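# Move red foam block or yellow sponge to desk

## Task

Look at the shelving at the far end of the aisle: if a red foam block is there, place it on the desk; if there is none, take the yellow sponge from the coffee table and place it on the desk instead. Every other item must stay on its shelf, table or counter, the coffee table must be standing upright at the end, the robot must not fall over or finish leaning, and the placed object must rest on the desk by itself rather than being held there by the robot.

## Robot and tools

Robot: TidyBot++, a 0.54 m long, 0.50 m wide, 0.38 m high base on four powered casters, carrying one seven-joint arm with a two-finger gripper. The shoulder sits 0.12 m ahead of the base centre, 0.68 m up. Two cameras: base_camera (fixed on the base, 644x364 pinhole) and wrist_camera (fisheye, 644x476, looks along the hand). The arm starts folded, hand down, poking up to 0.08 m past the base front, elbow up to 1.15 m high. Loose objects may occasionally get nudged by something else.

Frames: base frame has its origin on the floor below the base centre, x forward, y left, z up. hand_pose is reported in it: the point between the finger pads, its z axis running out along the fingers, fingers closing along its y axis. The odometry frame is the base frame as it was when the scene began; base_odometry counts wheel rotation only, so slip looks like motion, and drift of a few cm and several degrees builds up over many moves. Heading is positive to the left, range -3.142 to 3.142. base_tilt is in degrees, forward and right positive.

execute_actions: argument actions is a list holding zero or one action. An empty list just reports state and images. An action may contain base, joints, or both, plus optional speeds; its motions begin together. base holds exactly one key, each a relative offset from where the base last measured itself: translate_m (metres, forward positive, -2 to 2), strafe_m (metres, left positive, -2 to 2), rotate_rad (radians, counter-clockwise from above positive, -6.3 to 6.3). joints holds absolute targets by name, in radians: joint_1_rad (any angle, vertical axis of the whole arm, positive is clockwise from above, opposite to rotate_rad), joint_2_rad shoulder -2.249 to 2.249, joint_3_rad any angle (upper-arm roll), joint_4_rad elbow -2.579 to 2.579, joint_5_rad any angle (forearm roll), joint_6_rad wrist -2.099 to 2.099, joint_7_rad any angle (hand roll; hand down, positive is counter-clockwise from above, at 1.57 fingers open left/right). gripper_pos is a target from 0 (open, about 85 mm gap) to 1 (closed); gap is roughly 85 x (1 - gripper_pos) mm. Unlimited joints go the short way, so turn in steps under half a revolution. Done tolerances: 0.039 rad for joints 1-4, 0.056 for 5-7, 0.03 for the gripper. speeds caps top speed for that action only: translate_m and strafe_m 0.05 to 0.5 m/s, rotate_rad 0.1 to 1.57 rad/s (defaults are the maxima). A base move needing over 8.667 s, or any action over 15 s, is refused; an unknown key or out-of-range number refuses the whole call with no motion. Omitted joints or base may keep pushing toward earlier targets. cameras: list of base_camera, wrist_camera or all; omitted/null/all gives both, [] gives none.

Arm geometry with joint_1_rad 0, joint_3_rad 3.14, joint_5_rad 0 (near start): arm is in the base's x-z plane. Tilt from vertical (forward positive): upper arm (0.42 m) = joint_2_rad; forearm (0.31 m) = joint_2_rad - joint_4_rad; hand (0.31 m to the hand point) = joint_2_rad - joint_4_rad - joint_6_rad. Sum length x sin for forward reach from the shoulder, length x cos for height above it. A downward hand reaches at most about 0.94 m above floor, only near the base. Closed fingertips stick out 20 mm past the hand point.

wait: seconds 0 to 10; commands nothing, returns state and images. zoom_image: camera (base_camera or wrist_camera) and region [x0, y0, x1, y1] in pixels from the top-left of that camera's latest full image, at most 504 by 504. read_manual: section "licences", only licence texts, no motion. finished_scene: scene = current scene number; ends it irreversibly after the last command is held, and reports success and the next task.

Result lines: joint_positions, gripper_pos, hand_pose, base_odometry, base_tilt; pictures lists image order. base_status and joint_status give how each motion ended: done, off_target (resting short, maybe still pushing), contact_stop/time_out (target dropped, holding in place). A blocked base pushes hard until timeout and can still read done while well short. joint command not followed plus cause: means self-collision check withheld all arm targets (gripper still runs); such joints show not_followed and may be retried later. on_its_own shows uncommanded motion. motor_effort is percent of max with the action's peak in brackets; noisy and biased. ARM HIT means the arm struck the base or itself hard; nothing prevents arm-base contact. Gripper at 1: done means empty or very thin grip, off_target means it stopped on an object.

Cautions: friction leaves joints a bit off; correct by sending previous command plus (wanted minus read). The hand may be 1-2 cm off, so watch the cameras near the floor or surfaces. Held loads make the arm sag; never command a held joint to its current reading. Joint torque limits: joints 1-4 104.5 N m (warning 56.7), joints 5-7 51.3 (warning 29.4); hitting a limit freezes arm and gripper 10 s and skips the rest of the call, while the base continues. Don't drive the base while the arm is caught, especially above 0.8 m, or push/pull sideways on a raised hand: the robot can tip; backing off or retracting the arm rights it. Long holding heats motors: MOTOR HOT from 60 °C, and at 75 °C an OVER-TEMPERATURE FAULT lets the arm sink, with affected keys reading limit_stop_at_motor_heat (resend the target). Avoid drops, slams, hard pushes, knocking objects or the coffee table over.

Each tool is called as name(argument=value, ...) on one line, values as JSON.

## Session

execute_actions(actions=[{"joints":{"joint_2_rad":-0.3,"joint_4_rad":-2.0,"joint_6_rad":-0.1}}])

Scene clock: 1.73 s.
base_odometry: x=+0.000 y=+0.000 heading=+0.000 (m, m, rad; odometry frame)
base_tilt: forward=+0.1 right=+0.0 (deg)
base_status: not commanded
joint_positions: joint_1_rad=+0.007 joint_2_rad=-0.320 joint_3_rad=+3.130 joint_4_rad=-2.009 joint_5_rad=-0.023 joint_6_rad=-0.114 joint_7_rad=+1.597 gripper_pos=+0.000
joint_status: all done
motor_effort: joint_1_rad=+0(0) joint_2_rad=-9(9) joint_3_rad=+2(1) joint_4_rad=+21(22) joint_5_rad=+0(1) joint_6_rad=+8(9) joint_7_rad=+0(1) (%)
hand_pose: x=+0.6016 y=+0.0050 z=+0.9723 quat_wxyz=(+0.000, +0.784, +0.005, +0.620) (m; base frame)
pictures: base_camera, wrist_camera
Images, in order (width x height): base_camera 644x364, wrist_camera 644x476.

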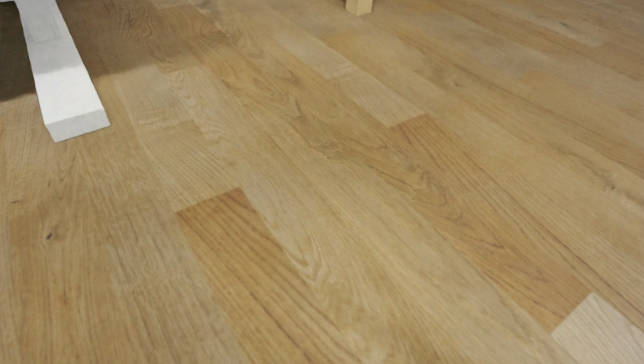

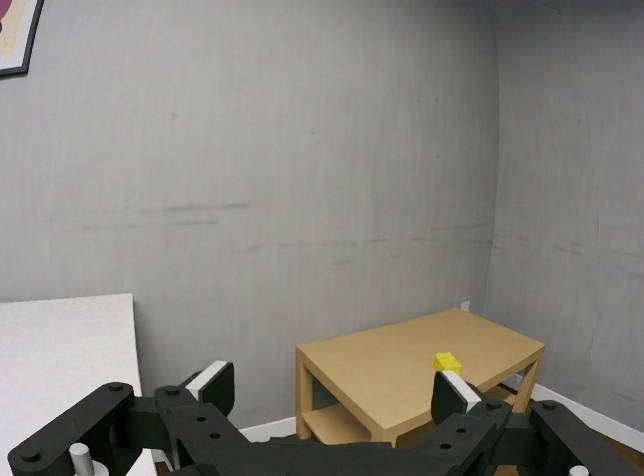

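execute_actions(actions=[{"base":{"rotate_rad":-1.6},"joints":{"joint_6_rad":-0.3}}])

execute_actions(actions=[{"base":{"rotate_rad":-1.4}}])

execute_actions(actions=[{"base":{"rotate_rad":-1.4}}])

Scene clock: 6.90 s.
base_odometry: x=+0.000 y=+0.000 heading=-1.598 (m, m, rad; odometry frame)
base_tilt: forward=+0.1 right=+0.0 (deg)
base_status: done
joint_positions: joint_1_rad=+0.008 joint_2_rad=-0.310 joint_3_rad=+3.134 joint_4_rad=-2.006 joint_5_rad=-0.023 joint_6_rad=-0.297 joint_7_rad=+1.597 gripper_pos=+0.000
joint_status: all done
motor_effort: joint_1_rad=+0(2) joint_2_rad=-8(10) joint_3_rad=+2(3) joint_4_rad=+21(23) joint_5_rad=+0(0) joint_6_rad=+8(9) joint_7_rad=+1(1) (%)
hand_pose: x=+0.5863 y=+0.0034 z=+0.9159 quat_wxyz=(+0.000, +0.839, +0.004, +0.543) (m; base frame)
pictures: base_camera, wrist_camera
Images, in order (width x height): base_camera 644x364, wrist_camera 644x476.

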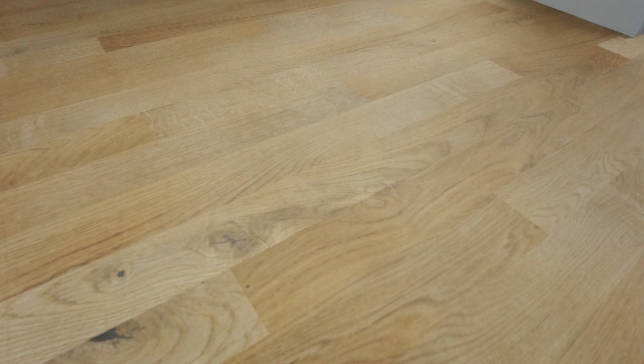

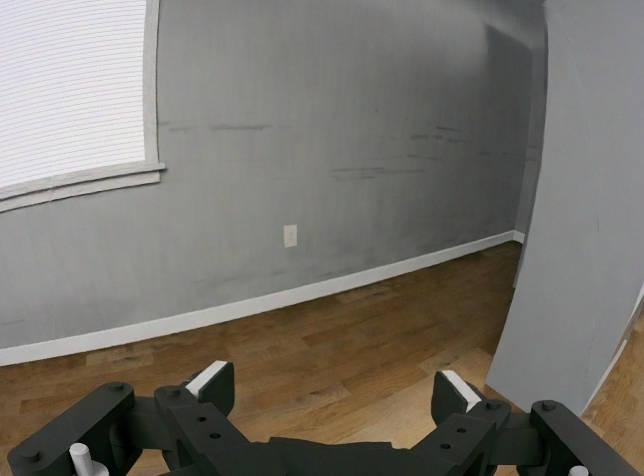

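Scene clock: 9.10 s.
base_odometry: x=+0.000 y=+0.000 heading=-2.996 (m, m, rad; odometry frame)
base_tilt: forward=+0.1 right=+0.0 (deg)
base_status: done
joint_positions: joint_1_rad=+0.009 joint_2_rad=-0.310 joint_3_rad=+3.135 joint_4_rad=-2.006 joint_5_rad=-0.023 joint_6_rad=-0.297 joint_7_rad=+1.597 gripper_pos=+0.000
joint_status: not commanded
motor_effort: joint_1_rad=+0(1) joint_2_rad=-9(10) joint_3_rad=+1(4) joint_4_rad=+21(21) joint_5_rad=-1(0) joint_6_rad=+7(8) joint_7_rad=+1(1) (%)
hand_pose: x=+0.5863 y=+0.0029 z=+0.9158 quat_wxyz=(+0.000, +0.840, +0.003, +0.543) (m; base frame)
pictures: base_camera, wrist_camera
Images, in order (width x height): base_camera 644x364, wrist_camera 644x476.

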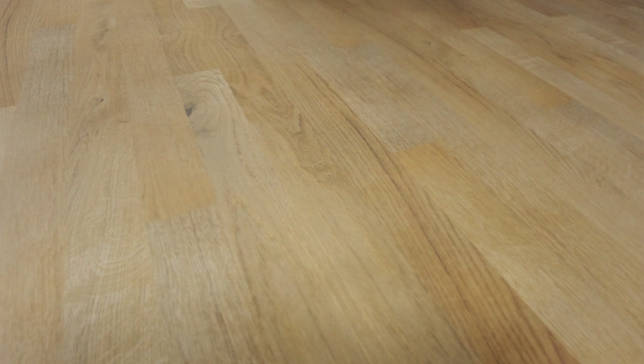

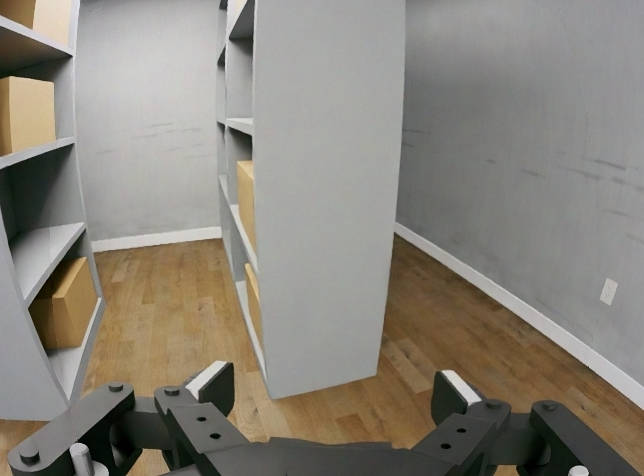

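Scene clock: 11.30 s.
base_odometry: x=+0.000 y=+0.000 heading=+1.889 (m, m, rad; odometry frame)
base_tilt: forward=+0.1 right=+0.0 (deg)
base_status: done
joint_positions: joint_1_rad=+0.009 joint_2_rad=-0.310 joint_3_rad=+3.135 joint_4_rad=-2.006 joint_5_rad=-0.023 joint_6_rad=-0.297 joint_7_rad=+1.597 gripper_pos=+0.000
joint_status: not commanded
motor_effort: joint_1_rad=+0(2) joint_2_rad=-9(10) joint_3_rad=+1(4) joint_4_rad=+21(21) joint_5_rad=+0(1) joint_6_rad=+7(8) joint_7_rad=+0(1) (%)
hand_pose: x=+0.5864 y=+0.0028 z=+0.9158 quat_wxyz=(+0.000, +0.840, +0.003, +0.543) (m; base frame)
pictures: base_camera, wrist_camera
Images, in order (width x height): base_camera 644x364, wrist_camera 644x476.

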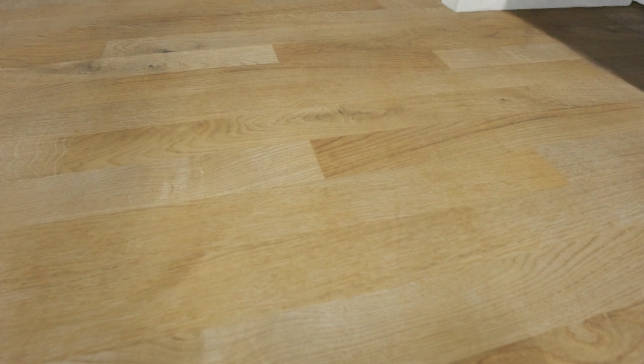

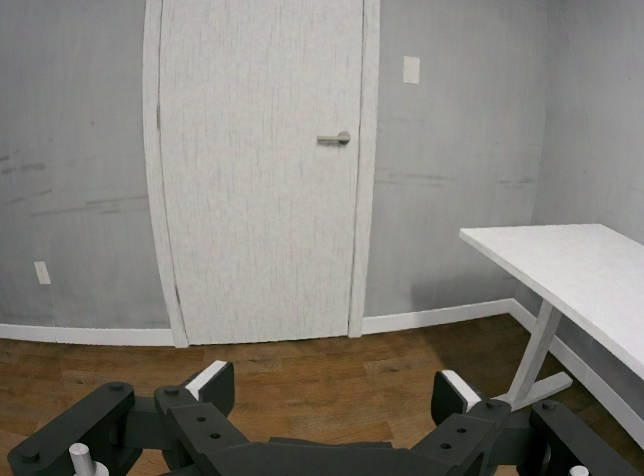

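execute_actions(actions=[{"base":{"rotate_rad":1.67}}], cameras=[])

execute_actions(actions=[{"base":{"strafe_m":0.23}}], cameras=[])

execute_actions(actions=[{"base":{"translate_m":0.9}}])

Scene clock: 17.33 s.
base_odometry: x=+0.000 y=+0.000 heading=-2.726 (m, m, rad; odometry frame)
base_tilt: forward=+0.1 right=+0.0 (deg)
base_status: done
joint_positions: joint_1_rad=+0.007 joint_2_rad=-0.310 joint_3_rad=+3.129 joint_4_rad=-2.006 joint_5_rad=-0.023 joint_6_rad=-0.297 joint_7_rad=+1.597 gripper_pos=+0.000
joint_status: not commanded
motor_effort: joint_1_rad=+0(2) joint_2_rad=-8(10) joint_3_rad=+1(3) joint_4_rad=+21(21) joint_5_rad=+0(1) joint_6_rad=+8(8) joint_7_rad=+0(0) (%)
hand_pose: x=+0.5863 y=+0.0068 z=+0.9157 quat_wxyz=(-0.001, +0.840, +0.007, +0.543) (m; base frame)
pictures: none
No camera images: the call's "cameras" was empty. Leave "cameras" out to get every camera's image.

Scene clock: 19.07 s.
base_odometry: x=+0.093 y=-0.210 heading=-2.725 (m, m, rad; odometry frame)
base_tilt: forward=+0.1 right=+0.0 (deg)
base_status: done
joint_positions: joint_1_rad=+0.007 joint_2_rad=-0.310 joint_3_rad=+3.127 joint_4_rad=-2.006 joint_5_rad=-0.023 joint_6_rad=-0.297 joint_7_rad=+1.597 gripper_pos=+0.000
joint_status: not commanded
motor_effort: joint_1_rad=+0(2) joint_2_rad=-8(10) joint_3_rad=+1(4) joint_4_rad=+21(22) joint_5_rad=+0(1) joint_6_rad=+7(8) joint_7_rad=+0(1) (%)
hand_pose: x=+0.5862 y=+0.0076 z=+0.9157 quat_wxyz=(-0.002, +0.840, +0.008, +0.543) (m; base frame)
pictures: none
No camera images: the call's "cameras" was empty. Leave "cameras" out to get every camera's image.

Scene clock: 22.23 s.
base_odometry: x=-0.729 y=-0.576 heading=-2.724 (m, m, rad; odometry frame)
base_tilt: forward=+0.1 right=-0.1 (deg)
base_status: done
joint_positions: joint_1_rad=+0.007 joint_2_rad=-0.305 joint_3_rad=+3.127 joint_4_rad=-2.006 joint_5_rad=-0.023 joint_6_rad=-0.297 joint_7_rad=+1.597 gripper_pos=+0.000
joint_status: not commanded
motor_effort: joint_1_rad=+0(1) joint_2_rad=-8(11) joint_3_rad=+2(2) joint_4_rad=+21(22) joint_5_rad=+0(1) joint_6_rad=+8(8) joint_7_rad=+1(1) (%)
hand_pose: x=+0.5874 y=+0.0076 z=+0.9135 quat_wxyz=(-0.002, +0.841, +0.008, +0.541) (m; base frame)
pictures: base_camera, wrist_camera
Images, in order (width x height): base_camera 644x364, wrist_camera 644x476.

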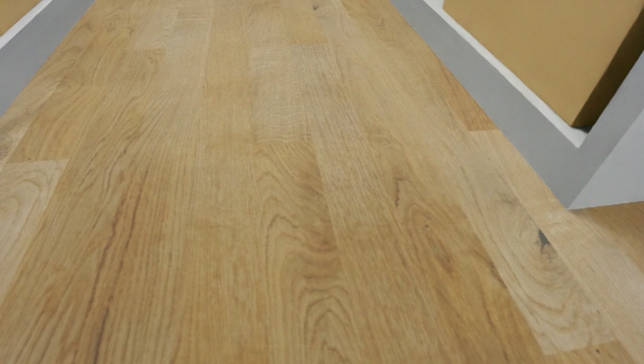

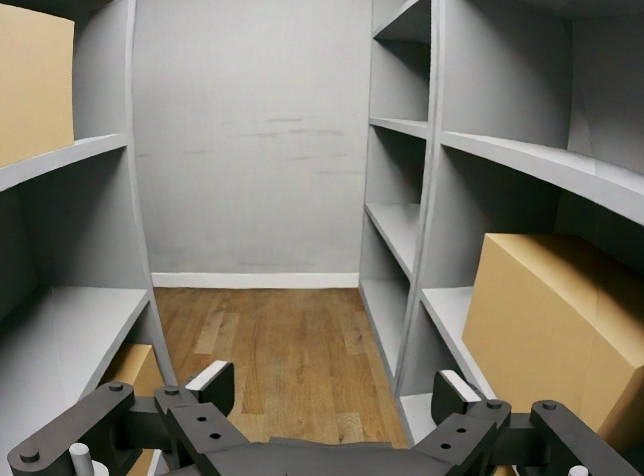

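execute_actions(actions=[{"base":{"rotate_rad":0.17}}])

execute_actions(actions=[{"base":{"translate_m":0.7}}])

Scene clock: 27.00 s.
base_odometry: x=-0.730 y=-0.576 heading=-2.554 (m, m, rad; odometry frame)
base_tilt: forward=+0.0 right=+0.0 (deg)
base_status: done
joint_positions: joint_1_rad=+0.005 joint_2_rad=-0.305 joint_3_rad=+3.126 joint_4_rad=-2.006 joint_5_rad=-0.023 joint_6_rad=-0.297 joint_7_rad=+1.597 gripper_pos=+0.000
joint_status: not commanded
motor_effort: joint_1_rad=+0(2) joint_2_rad=-9(10) joint_3_rad=+1(3) joint_4_rad=+21(22) joint_5_rad=+0(0) joint_6_rad=+7(8) joint_7_rad=+1(1) (%)
hand_pose: x=+0.5873 y=+0.0089 z=+0.9135 quat_wxyz=(-0.002, +0.841, +0.009, +0.541) (m; base frame)
pictures: base_camera, wrist_camera
Images, in order (width x height): base_camera 644x364, wrist_camera 644x476.

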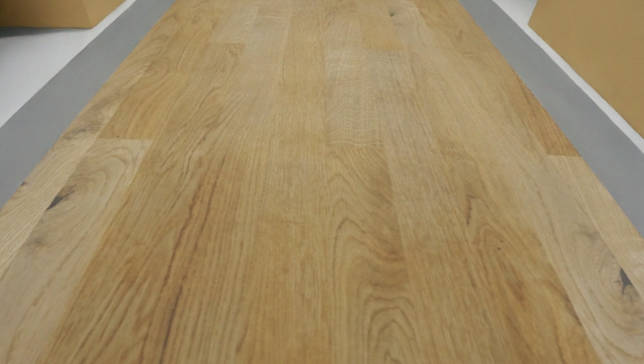

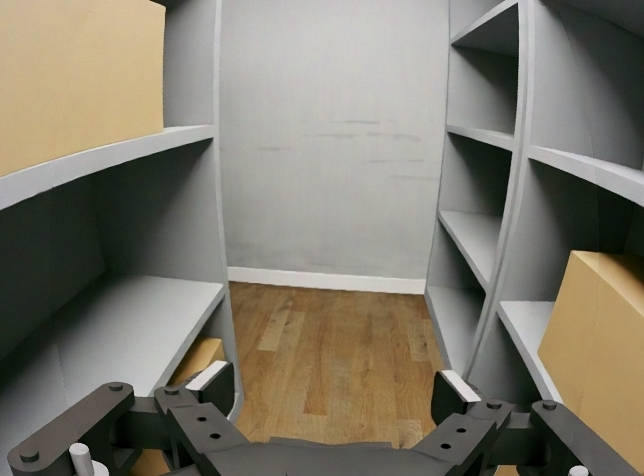

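Scene clock: 29.77 s.
base_odometry: x=-1.312 y=-0.965 heading=-2.553 (m, m, rad; odometry frame)
base_tilt: forward=+0.1 right=+0.0 (deg)
base_status: done
joint_positions: joint_1_rad=+0.005 joint_2_rad=-0.303 joint_3_rad=+3.126 joint_4_rad=-2.006 joint_5_rad=-0.023 joint_6_rad=-0.297 joint_7_rad=+1.597 gripper_pos=+0.000
joint_status: not commanded
motor_effort: joint_1_rad=+0(1) joint_2_rad=-8(12) joint_3_rad=+1(3) joint_4_rad=+21(23) joint_5_rad=+0(1) joint_6_rad=+8(8) joint_7_rad=+1(1) (%)
hand_pose: x=+0.5879 y=+0.0089 z=+0.9126 quat_wxyz=(-0.002, +0.841, +0.009, +0.540) (m; base frame)
pictures: base_camera, wrist_camera
Images, in order (width x height): base_camera 644x364, wrist_camera 644x476.

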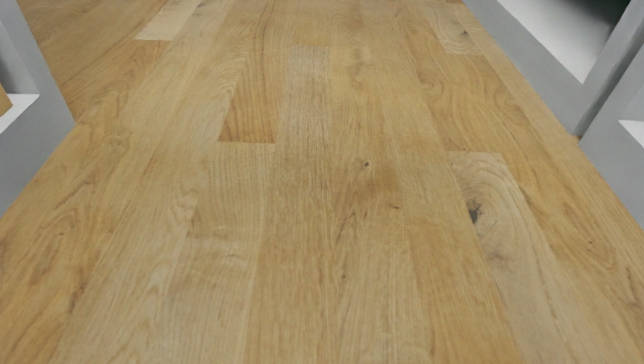

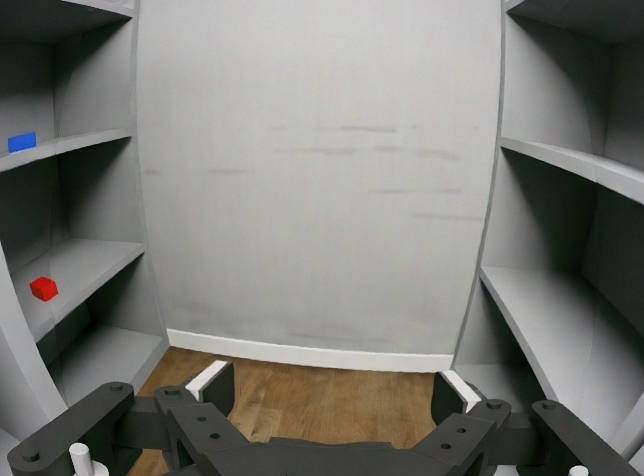

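execute_actions(actions=[{"base":{"translate_m":0.8}}], cameras=[])

execute_actions(actions=[{"joints":{"joint_1_rad":-1.2,"joint_2_rad":-0.3,"joint_4_rad":-2.3,"joint_6_rad":-0.2}}])

Scene clock: 35.83 s.
base_odometry: x=-1.976 y=-1.411 heading=-2.552 (m, m, rad; odometry frame)
base_tilt: forward=+0.1 right=+0.0 (deg)
base_status: done
joint_positions: joint_1_rad=+0.005 joint_2_rad=-0.302 joint_3_rad=+3.126 joint_4_rad=-2.006 joint_5_rad=-0.023 joint_6_rad=-0.297 joint_7_rad=+1.597 gripper_pos=+0.000
joint_status: not commanded
motor_effort: joint_1_rad=+0(0) joint_2_rad=-8(12) joint_3_rad=+1(2) joint_4_rad=+21(22) joint_5_rad=-1(0) joint_6_rad=+7(8) joint_7_rad=+1(1) (%)
hand_pose: x=+0.5881 y=+0.0089 z=+0.9121 quat_wxyz=(-0.002, +0.842, +0.009, +0.540) (m; base frame)
pictures: none
No camera images: the call's "cameras" was empty. Leave "cameras" out to get every camera's image.

Scene clock: 38.30 s.
base_odometry: x=-1.976 y=-1.411 heading=-2.552 (m, m, rad; odometry frame)
base_tilt: forward=+0.1 right=+0.0 (deg)
base_status: not commanded
joint_positions: joint_1_rad=-1.191 joint_2_rad=-0.302 joint_3_rad=+3.126 joint_4_rad=-2.284 joint_5_rad=-0.023 joint_6_rad=-0.221 joint_7_rad=+1.597 gripper_pos=+0.000
joint_status: all done
motor_effort: joint_1_rad=+0(0) joint_2_rad=-7(8) joint_3_rad=+1(2) joint_4_rad=+19(21) joint_5_rad=+0(0) joint_6_rad=+7(7) joint_7_rad=+1(1) (%)
hand_pose: x=+0.2639 y=+0.3878 z=+0.7740 quat_wxyz=(-0.256, +0.733, +0.509, +0.373) (m; base frame)
pictures: base_camera, wrist_camera
Images, in order (width x height): base_camera 644x364, wrist_camera 644x476.

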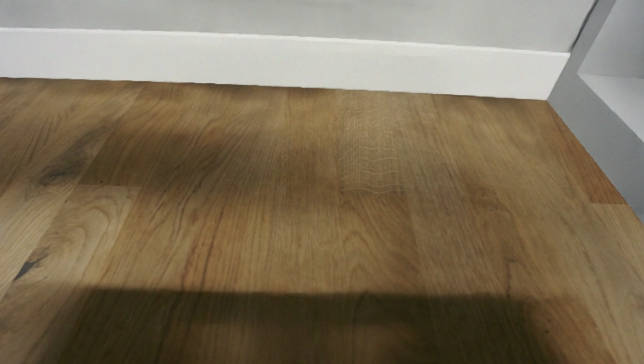

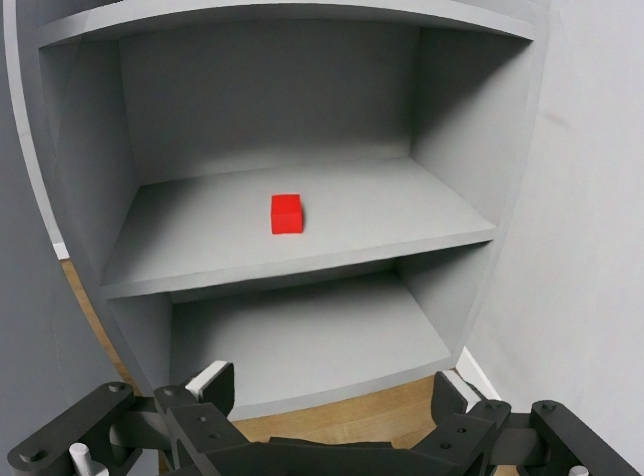

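execute_actions(actions=[{"joints":{"joint_1_rad":-1.27,"joint_2_rad":0.7,"joint_4_rad":-1.946,"joint_6_rad":0.64}}])

Scene clock: 44.93 s.
base_odometry: x=-1.976 y=-1.411 heading=-2.552 (m, m, rad; odometry frame)
base_tilt: forward=+0.1 right=-0.1 (deg)
base_status: not commanded
joint_positions: joint_1_rad=-1.258 joint_2_rad=+0.691 joint_3_rad=+3.126 joint_4_rad=-1.963 joint_5_rad=-0.023 joint_6_rad=+0.620 joint_7_rad=+1.597 gripper_pos=+0.000
joint_status: all done
motor_effort: joint_1_rad=+0(0) joint_2_rad=-34(35) joint_3_rad=+0(1) joint_4_rad=+12(20) joint_5_rad=+0(0) joint_6_rad=+8(7) joint_7_rad=+0(1) (%)
hand_pose: x=+0.3268 y=+0.6619 z=+0.5895 quat_wxyz=(-0.309, +0.687, +0.502, +0.426) (m; base frame)
pictures: base_camera, wrist_camera
Images, in order (width x height): base_camera 644x364, wrist_camera 644x476.

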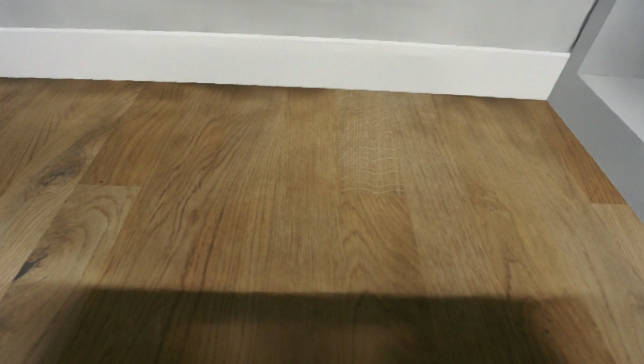

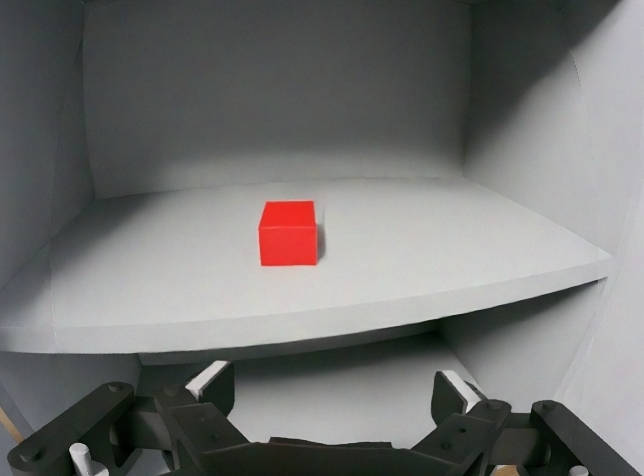

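execute_actions(actions=[{"joints":{"joint_1_rad":-1.325,"joint_2_rad":0.6}}], cameras=[])

execute_actions(actions=[{"joints":{"joint_2_rad":0.98,"joint_4_rad":-1.084,"joint_6_rad":0.1}}], cameras=["wrist_camera"])

Scene clock: 50.77 s.
base_odometry: x=-1.976 y=-1.411 heading=-2.552 (m, m, rad; odometry frame)
base_tilt: forward=+0.1 right=-0.1 (deg)
base_status: not commanded
joint_positions: joint_1_rad=-1.321 joint_2_rad=+0.604 joint_3_rad=+3.126 joint_4_rad=-1.957 joint_5_rad=-0.023 joint_6_rad=+0.623 joint_7_rad=+1.597 gripper_pos=+0.000
joint_status: all done
motor_effort: joint_1_rad=+0(2) joint_2_rad=-33(36) joint_3_rad=+0(1) joint_4_rad=+14(14) joint_5_rad=+0(1) joint_6_rad=+8(8) joint_7_rad=+0(1) (%)
hand_pose: x=+0.2862 y=+0.6816 z=+0.6535 quat_wxyz=(-0.347, +0.650, +0.508, +0.447) (m; base frame)
pictures: none
No camera images: the call's "cameras" was empty. Leave "cameras" out to get every camera's image.

Scene clock: 52.90 s.
base_odometry: x=-1.976 y=-1.411 heading=-2.552 (m, m, rad; odometry frame)
base_tilt: forward=+0.1 right=-0.1 (deg)
base_status: not commanded
joint_positions: joint_1_rad=-1.321 joint_2_rad=+0.963 joint_3_rad=+3.126 joint_4_rad=-1.099 joint_5_rad=-0.023 joint_6_rad=+0.120 joint_7_rad=+1.597 gripper_pos=+0.000
joint_status: all done
motor_effort: joint_1_rad=+0(0) joint_2_rad=-48(47) joint_3_rad=+0(0) joint_4_rad=+19(20) joint_5_rad=+0(0) joint_6_rad=+8(8) joint_7_rad=+1(0) (%)
hand_pose: x=+0.3358 y=+0.8864 z=+0.6607 quat_wxyz=(-0.351, +0.651, +0.507, +0.442) (m; base frame)
pictures: wrist_camera
Images, in order (width x height): wrist_camera 644x476.

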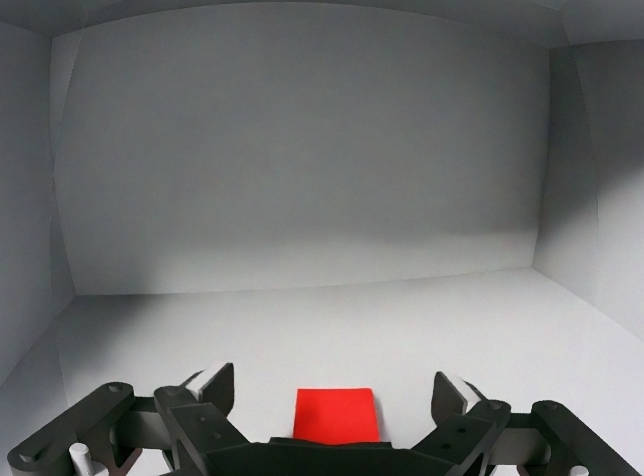

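execute_actions(actions=[{"joints":{"joint_2_rad":1.075}}], cameras=["wrist_camera"])

Scene clock: 55.60 s.
base_odometry: x=-1.976 y=-1.411 heading=-2.552 (m, m, rad; odometry frame)
base_tilt: forward=+0.1 right=-0.1 (deg)
base_status: not commanded
joint_positions: joint_1_rad=-1.321 joint_2_rad=+1.078 joint_3_rad=+3.126 joint_4_rad=-1.092 joint_5_rad=-0.023 joint_6_rad=+0.116 joint_7_rad=+1.597 gripper_pos=+0.000
joint_status: all done
motor_effort: joint_1_rad=+0(1) joint_2_rad=-48(53) joint_3_rad=-1(0) joint_4_rad=+18(20) joint_5_rad=+0(0) joint_6_rad=+7(8) joint_7_rad=+1(0) (%)
hand_pose: x=+0.3341 y=+0.8799 z=+0.5588 quat_wxyz=(-0.322, +0.675, +0.525, +0.405) (m; base frame)
pictures: wrist_camera
Images, in order (width x height): wrist_camera 644x476.

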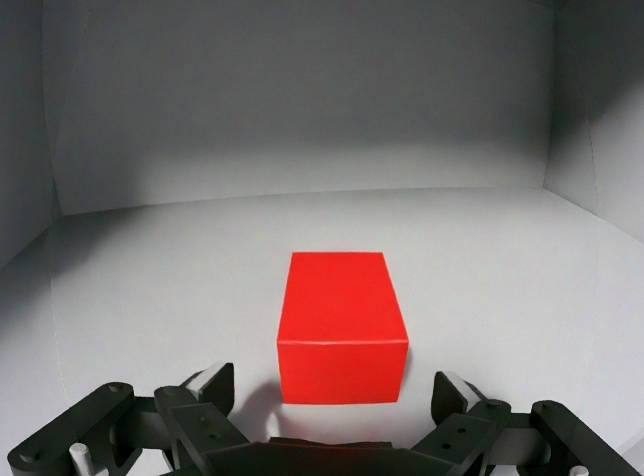

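execute_actions(actions=[{"base":{"strafe_m":0.055},"joints":{"joint_1_rad":-1.29}}], cameras=["wrist_camera"])

execute_actions(actions=[{"joints":{"gripper_pos":1}}], cameras=["wrist_camera"])

execute_actions(actions=[{"joints":{"joint_2_rad":0.98}}], cameras=["wrist_camera"])

Scene clock: 60.20 s.
base_odometry: x=-1.946 y=-1.457 heading=-2.553 (m, m, rad; odometry frame)
base_tilt: forward=+0.1 right=-0.1 (deg)
base_status: done
joint_positions: joint_1_rad=-1.293 joint_2_rad=+1.078 joint_3_rad=+3.127 joint_4_rad=-1.091 joint_5_rad=-0.023 joint_6_rad=+0.115 joint_7_rad=+1.597 gripper_pos=+0.000
joint_status: all done
motor_effort: joint_1_rad=+0(4) joint_2_rad=-49(52) joint_3_rad=-1(1) joint_4_rad=+19(20) joint_5_rad=+0(0) joint_6_rad=+8(8) joint_7_rad=+0(1) (%)
hand_pose: x=+0.3593 y=+0.8736 z=+0.5594 quat_wxyz=(-0.316, +0.683, +0.516, +0.410) (m; base frame)
pictures: wrist_camera
Images, in order (width x height): wrist_camera 644x476.

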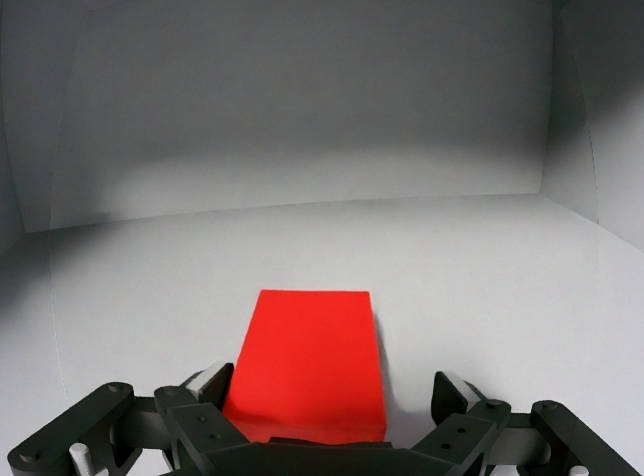

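Scene clock: 61.30 s.
base_odometry: x=-1.946 y=-1.457 heading=-2.553 (m, m, rad; odometry frame)
base_tilt: forward=+0.1 right=-0.1 (deg)
base_status: not commanded
joint_positions: joint_1_rad=-1.293 joint_2_rad=+1.077 joint_3_rad=+3.127 joint_4_rad=-1.091 joint_5_rad=-0.023 joint_6_rad=+0.115 joint_7_rad=+1.597 gripper_pos=+0.387
joint_status: gripper_pos off_target (ended at +0.387, target +1.000)
motor_effort: joint_1_rad=+0(1) joint_2_rad=-49(49) joint_3_rad=+0(0) joint_4_rad=+19(19) joint_5_rad=-1(0) joint_6_rad=+8(8) joint_7_rad=+1(0) (%)
hand_pose: x=+0.3593 y=+0.8737 z=+0.5602 quat_wxyz=(-0.316, +0.683, +0.516, +0.410) (m; base frame)
pictures: wrist_camera
Images, in order (width x height): wrist_camera 644x476.

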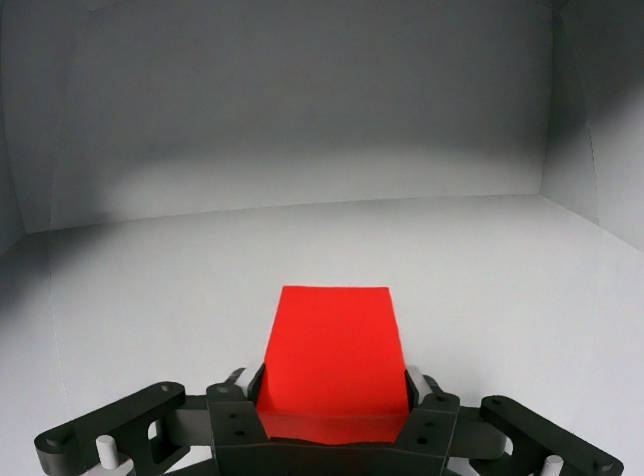

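Scene clock: 62.37 s.
base_odometry: x=-1.946 y=-1.457 heading=-2.553 (m, m, rad; odometry frame)
base_tilt: forward=+0.0 right=-0.1 (deg)
base_status: not commanded
joint_positions: joint_1_rad=-1.293 joint_2_rad=+0.981 joint_3_rad=+3.127 joint_4_rad=-1.089 joint_5_rad=-0.023 joint_6_rad=+0.115 joint_7_rad=+1.597 gripper_pos=+0.387
joint_status: all done
motor_effort: joint_1_rad=+0(0) joint_2_rad=-48(53) joint_3_rad=+0(0) joint_4_rad=+20(21) joint_5_rad=+0(0) joint_6_rad=+8(9) joint_7_rad=+0(0) (%)
hand_pose: x=+0.3615 y=+0.8815 z=+0.6488 quat_wxyz=(-0.341, +0.661, +0.500, +0.443) (m; base frame)
pictures: wrist_camera
Images, in order (width x height): wrist_camera 644x476.

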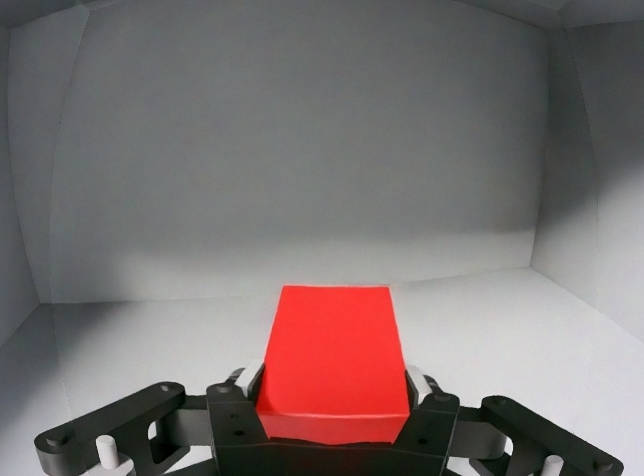

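execute_actions(actions=[{"base":{"strafe_m":-0.07},"joints":{"joint_2_rad":0.55,"joint_4_rad":-1.946,"joint_6_rad":0.64}}], cameras=[])

execute_actions(actions=[{"joints":{"joint_2_rad":-0.3,"joint_4_rad":-2.2,"joint_6_rad":-0.2}}], cameras=[])

execute_actions(actions=[{"joints":{"joint_1_rad":0,"joint_4_rad":-2.0,"joint_6_rad":-0.3}}], cameras=[])

execute_actions(actions=[{"base":{"translate_m":-1.1}}])

execute_actions(actions=[{"base":{"translate_m":-1.0}}], cameras=[])

execute_actions(actions=[{"base":{"rotate_rad":-2.9}}])

Scene clock: 68.70 s.
base_odometry: x=-1.985 y=-1.399 heading=-2.552 (m, m, rad; odometry frame)
base_tilt: forward=+0.1 right=+0.0 (deg)
base_status: done
joint_positions: joint_1_rad=-1.293 joint_2_rad=+0.569 joint_3_rad=+3.127 joint_4_rad=-1.934 joint_5_rad=-0.023 joint_6_rad=+0.618 joint_7_rad=+1.597 gripper_pos=+0.387
joint_status: all done
motor_effort: joint_1_rad=+0(4) joint_2_rad=-34(52) joint_3_rad=+0(2) joint_4_rad=+15(20) joint_5_rad=+0(0) joint_6_rad=+8(8) joint_7_rad=+0(0) (%)
hand_pose: x=+0.3083 y=+0.6842 z=+0.6879 quat_wxyz=(-0.353, +0.645, +0.489, +0.470) (m; base frame)
pictures: none
No camera images: the call's "cameras" was empty. Leave "cameras" out to get every camera's image.

Scene clock: 70.83 s.
base_odometry: x=-1.985 y=-1.399 heading=-2.552 (m, m, rad; odometry frame)
base_tilt: forward=+0.1 right=+0.0 (deg)
base_status: not commanded
joint_positions: joint_1_rad=-1.293 joint_2_rad=-0.287 joint_3_rad=+3.127 joint_4_rad=-2.187 joint_5_rad=-0.023 joint_6_rad=-0.184 joint_7_rad=+1.597 gripper_pos=+0.387
joint_status: all done
motor_effort: joint_1_rad=+0(0) joint_2_rad=-9(35) joint_3_rad=+2(0) joint_4_rad=+21(21) joint_5_rad=-1(0) joint_6_rad=+8(9) joint_7_rad=+0(2) (%)
hand_pose: x=+0.2331 y=+0.4346 z=+0.8307 quat_wxyz=(-0.306, +0.683, +0.528, +0.401) (m; base frame)
pictures: none
No camera images: the call's "cameras" was empty. Leave "cameras" out to get every camera's image.

Scene clock: 73.40 s.
base_odometry: x=-1.985 y=-1.399 heading=-2.552 (m, m, rad; odometry frame)
base_tilt: forward=+0.1 right=-0.1 (deg)
base_status: not commanded
joint_positions: joint_1_rad=-0.009 joint_2_rad=-0.287 joint_3_rad=+3.128 joint_4_rad=-2.019 joint_5_rad=-0.023 joint_6_rad=-0.281 joint_7_rad=+1.597 gripper_pos=+0.387
joint_status: all done
motor_effort: joint_1_rad=+0(1) joint_2_rad=-10(10) joint_3_rad=+1(2) joint_4_rad=+22(22) joint_5_rad=+0(0) joint_6_rad=+8(8) joint_7_rad=+0(1) (%)
hand_pose: x=+0.5912 y=+0.0148 z=+0.9016 quat_wxyz=(-0.006, +0.845, +0.014, +0.535) (m; base frame)
pictures: none
No camera images: the call's "cameras" was empty. Leave "cameras" out to get every camera's image.

Scene clock: 76.97 s.
base_odometry: x=-1.070 y=-0.787 heading=-2.552 (m, m, rad; odometry frame)
base_tilt: forward=+0.0 right=+0.0 (deg)
base_status: done
joint_positions: joint_1_rad=-0.008 joint_2_rad=-0.292 joint_3_rad=+3.128 joint_4_rad=-2.015 joint_5_rad=-0.023 joint_6_rad=-0.285 joint_7_rad=+1.597 gripper_pos=+0.387
joint_status: not commanded
motor_effort: joint_1_rad=+0(0) joint_2_rad=-10(14) joint_3_rad=+2(3) joint_4_rad=+21(22) joint_5_rad=+0(0) joint_6_rad=+8(8) joint_7_rad=+0(1) (%)
hand_pose: x=+0.5902 y=+0.0146 z=+0.9052 quat_wxyz=(-0.006, +0.844, +0.014, +0.537) (m; base frame)
pictures: base_camera, wrist_camera
Images, in order (width x height): base_camera 644x364, wrist_camera 644x476.

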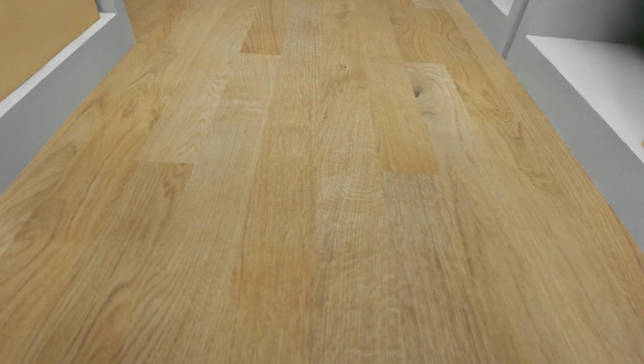

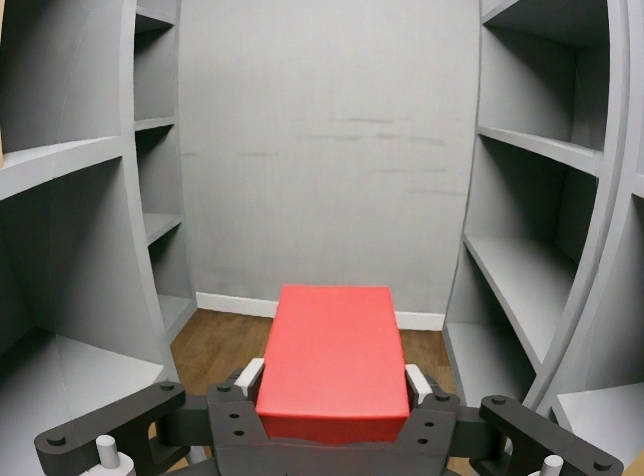

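Scene clock: 80.33 s.
base_odometry: x=-0.239 y=-0.231 heading=-2.552 (m, m, rad; odometry frame)
base_tilt: forward=+0.1 right=+0.0 (deg)
base_status: done
joint_positions: joint_1_rad=-0.008 joint_2_rad=-0.294 joint_3_rad=+3.128 joint_4_rad=-2.014 joint_5_rad=-0.023 joint_6_rad=-0.286 joint_7_rad=+1.597 gripper_pos=+0.387
joint_status: not commanded
motor_effort: joint_1_rad=+0(2) joint_2_rad=-10(13) joint_3_rad=+1(3) joint_4_rad=+22(22) joint_5_rad=+0(1) joint_6_rad=+8(8) joint_7_rad=+0(1) (%)
hand_pose: x=+0.5898 y=+0.0146 z=+0.9068 quat_wxyz=(-0.006, +0.843, +0.014, +0.538) (m; base frame)
pictures: none
No camera images: the call's "cameras" was empty. Leave "cameras" out to get every camera's image.

Scene clock: 83.50 s.
base_odometry: x=-0.240 y=-0.231 heading=+0.833 (m, m, rad; odometry frame)
base_tilt: forward=+0.1 right=+0.0 (deg)
base_status: done
joint_positions: joint_1_rad=-0.004 joint_2_rad=-0.294 joint_3_rad=+3.129 joint_4_rad=-2.014 joint_5_rad=-0.023 joint_6_rad=-0.286 joint_7_rad=+1.597 gripper_pos=+0.387
joint_status: not commanded
motor_effort: joint_1_rad=+0(2) joint_2_rad=-9(10) joint_3_rad=+1(5) joint_4_rad=+22(22) joint_5_rad=-1(1) joint_6_rad=+8(8) joint_7_rad=+0(1) (%)
hand_pose: x=+0.5899 y=+0.0119 z=+0.9069 quat_wxyz=(-0.004, +0.843, +0.011, +0.538) (m; base frame)
pictures: base_camera, wrist_camera
Images, in order (width x height): base_camera 644x364, wrist_camera 644x476.

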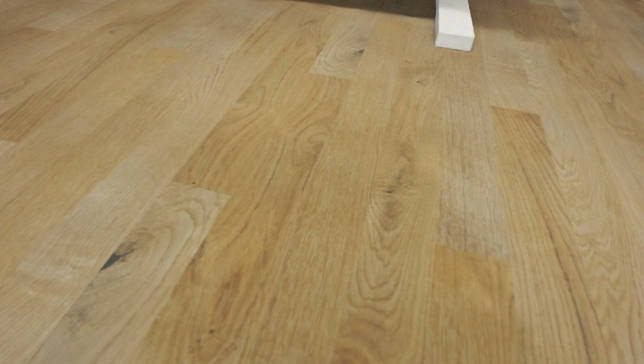

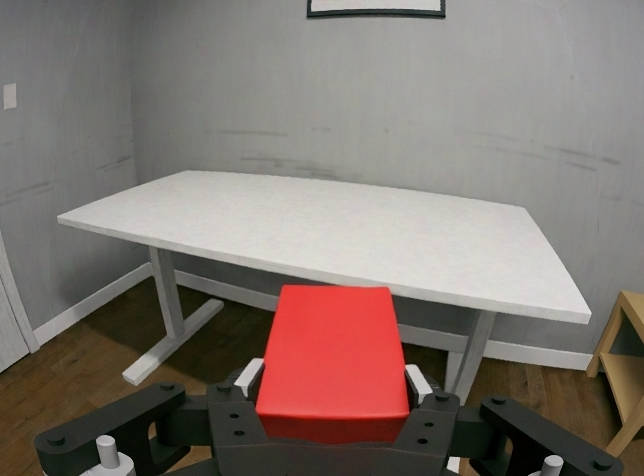

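execute_actions(actions=[{"base":{"translate_m":0.42},"joints":{"joint_4_rad":-1.665,"joint_6_rad":-0.03,"joint_2_rad":0.15}}], cameras=[])

execute_actions(actions=[{"joints":{"joint_2_rad":0.35}}])

Scene clock: 88.77 s.
base_odometry: x=+0.044 y=+0.079 heading=+0.832 (m, m, rad; odometry frame)
base_tilt: forward=+0.1 right=+0.0 (deg)
base_status: done
joint_positions: joint_1_rad=-0.004 joint_2_rad=+0.163 joint_3_rad=+3.129 joint_4_rad=-1.681 joint_5_rad=-0.023 joint_6_rad=-0.050 joint_7_rad=+1.597 gripper_pos=+0.387
joint_status: all done
motor_effort: joint_1_rad=+0(1) joint_2_rad=-25(30) joint_3_rad=+0(3) joint_4_rad=+21(23) joint_5_rad=+0(0) joint_6_rad=+8(8) joint_7_rad=+0(1) (%)
hand_pose: x=+0.7847 y=+0.0123 z=+0.9134 quat_wxyz=(-0.005, +0.812, +0.008, +0.584) (m; base frame)
pictures: none
No camera images: the call's "cameras" was empty. Leave "cameras" out to get every camera's image.

Scene clock: 90.17 s.
base_odometry: x=+0.044 y=+0.079 heading=+0.832 (m, m, rad; odometry frame)
base_tilt: forward=+0.1 right=+0.0 (deg)
base_status: not commanded
joint_positions: joint_1_rad=-0.004 joint_2_rad=+0.357 joint_3_rad=+3.129 joint_4_rad=-1.676 joint_5_rad=-0.023 joint_6_rad=-0.049 joint_7_rad=+1.597 gripper_pos=+0.387
joint_status: all done
motor_effort: joint_1_rad=+0(0) joint_2_rad=-30(35) joint_3_rad=+0(0) joint_4_rad=+20(22) joint_5_rad=-1(0) joint_6_rad=+8(8) joint_7_rad=+1(1) (%)
hand_pose: x=+0.8186 y=+0.0124 z=+0.7833 quat_wxyz=(-0.006, +0.863, +0.008, +0.505) (m; base frame)
pictures: base_camera, wrist_camera
Images, in order (width x height): base_camera 644x364, wrist_camera 644x476.

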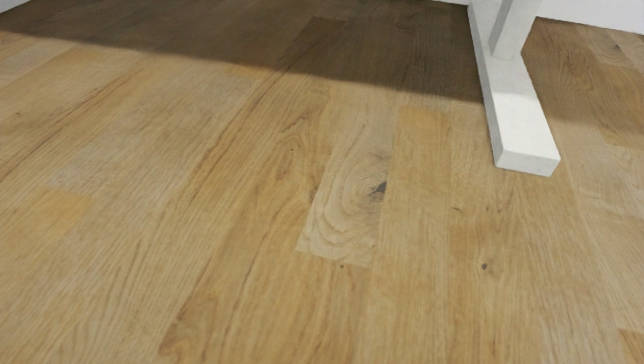

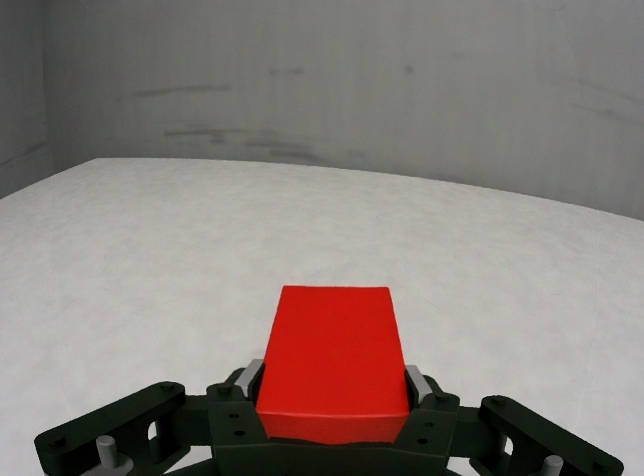

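execute_actions(actions=[{"joints":{"joint_2_rad":0.4,"joint_6_rad":0.02}}], cameras=[])

execute_actions(actions=[{"joints":{"joint_2_rad":0.44}}], cameras=["wrist_camera"])

Scene clock: 94.90 s.
base_odometry: x=+0.044 y=+0.079 heading=+0.832 (m, m, rad; odometry frame)
base_tilt: forward=+0.1 right=+0.0 (deg)
base_status: not commanded
joint_positions: joint_1_rad=-0.004 joint_2_rad=+0.391 joint_3_rad=+3.129 joint_4_rad=-1.676 joint_5_rad=-0.023 joint_6_rad=+0.000 joint_7_rad=+1.597 gripper_pos=+0.387
joint_status: all done
motor_effort: joint_1_rad=+0(0) joint_2_rad=-32(34) joint_3_rad=+1(0) joint_4_rad=+20(20) joint_5_rad=+0(0) joint_6_rad=+8(8) joint_7_rad=+1(0) (%)
hand_pose: x=+0.8292 y=+0.0121 z=+0.7726 quat_wxyz=(-0.005, +0.859, +0.007, +0.511) (m; base frame)
pictures: none
No camera images: the call's "cameras" was empty. Leave "cameras" out to get every camera's image.

Scene clock: 95.67 s.
base_odometry: x=+0.044 y=+0.079 heading=+0.832 (m, m, rad; odometry frame)
base_tilt: forward=+0.1 right=+0.0 (deg)
base_status: not commanded
joint_positions: joint_1_rad=-0.004 joint_2_rad=+0.426 joint_3_rad=+3.129 joint_4_rad=-1.675 joint_5_rad=-0.023 joint_6_rad=+0.006 joint_7_rad=+1.597 gripper_pos=+0.387
joint_status: all done
motor_effort: joint_1_rad=+0(0) joint_2_rad=-30(34) joint_3_rad=+0(0) joint_4_rad=+18(20) joint_5_rad=-1(0) joint_6_rad=+6(8) joint_7_rad=+1(1) (%)
hand_pose: x=+0.8333 y=+0.0121 z=+0.7499 quat_wxyz=(-0.005, +0.866, +0.007, +0.500) (m; base frame)
pictures: wrist_camera
Images, in order (width x height): wrist_camera 644x476.

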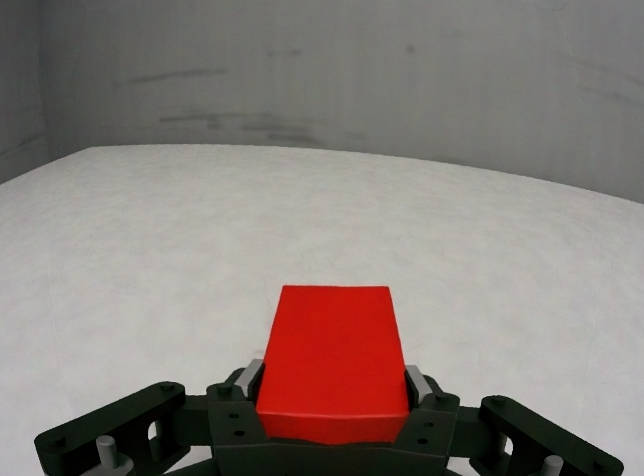

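Touching.

execute_actions(actions=[{"joints":{"gripper_pos":0}}], cameras=[])

execute_actions(actions=[{"joints":{"joint_2_rad":0.2}}], cameras=["wrist_camera"])

finished_scene(scene=1)

Scene clock: 99.93 s.
base_odometry: x=+0.044 y=+0.079 heading=+0.832 (m, m, rad; odometry frame)
base_tilt: forward=+0.1 right=+0.0 (deg)
base_status: not commanded
joint_positions: joint_1_rad=-0.004 joint_2_rad=+0.427 joint_3_rad=+3.129 joint_4_rad=-1.675 joint_5_rad=-0.023 joint_6_rad=+0.006 joint_7_rad=+1.597 gripper_pos=+0.000
joint_status: all done
motor_effort: joint_1_rad=+0(0) joint_2_rad=-32(33) joint_3_rad=+1(0) joint_4_rad=+19(19) joint_5_rad=+0(0) joint_6_rad=+7(7) joint_7_rad=+1(1) (%)
hand_pose: x=+0.8336 y=+0.0121 z=+0.7500 quat_wxyz=(-0.005, +0.866, +0.007, +0.500) (m; base frame)
pictures: none
No camera images: the call's "cameras" was empty. Leave "cameras" out to get every camera's image.

Scene clock: 101.40 s.
base_odometry: x=+0.044 y=+0.079 heading=+0.832 (m, m, rad; odometry frame)
base_tilt: forward=+0.1 right=+0.0 (deg)
base_status: not commanded
joint_positions: joint_1_rad=-0.004 joint_2_rad=+0.195 joint_3_rad=+3.129 joint_4_rad=-1.670 joint_5_rad=-0.023 joint_6_rad=+0.006 joint_7_rad=+1.597 gripper_pos=+0.000
joint_status: all done
motor_effort: joint_1_rad=+0(0) joint_2_rad=-26(35) joint_3_rad=+0(0) joint_4_rad=+21(21) joint_5_rad=-1(0) joint_6_rad=+8(8) joint_7_rad=+0(1) (%)
hand_pose: x=+0.7996 y=+0.0120 z=+0.9148 quat_wxyz=(-0.005, +0.801, +0.007, +0.598) (m; base frame)
pictures: wrist_camera
Images, in order (width x height): wrist_camera 644x476.

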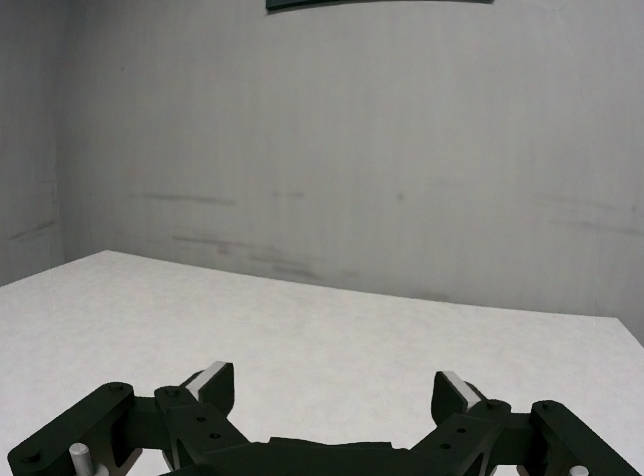

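The scene is finished: the task was done.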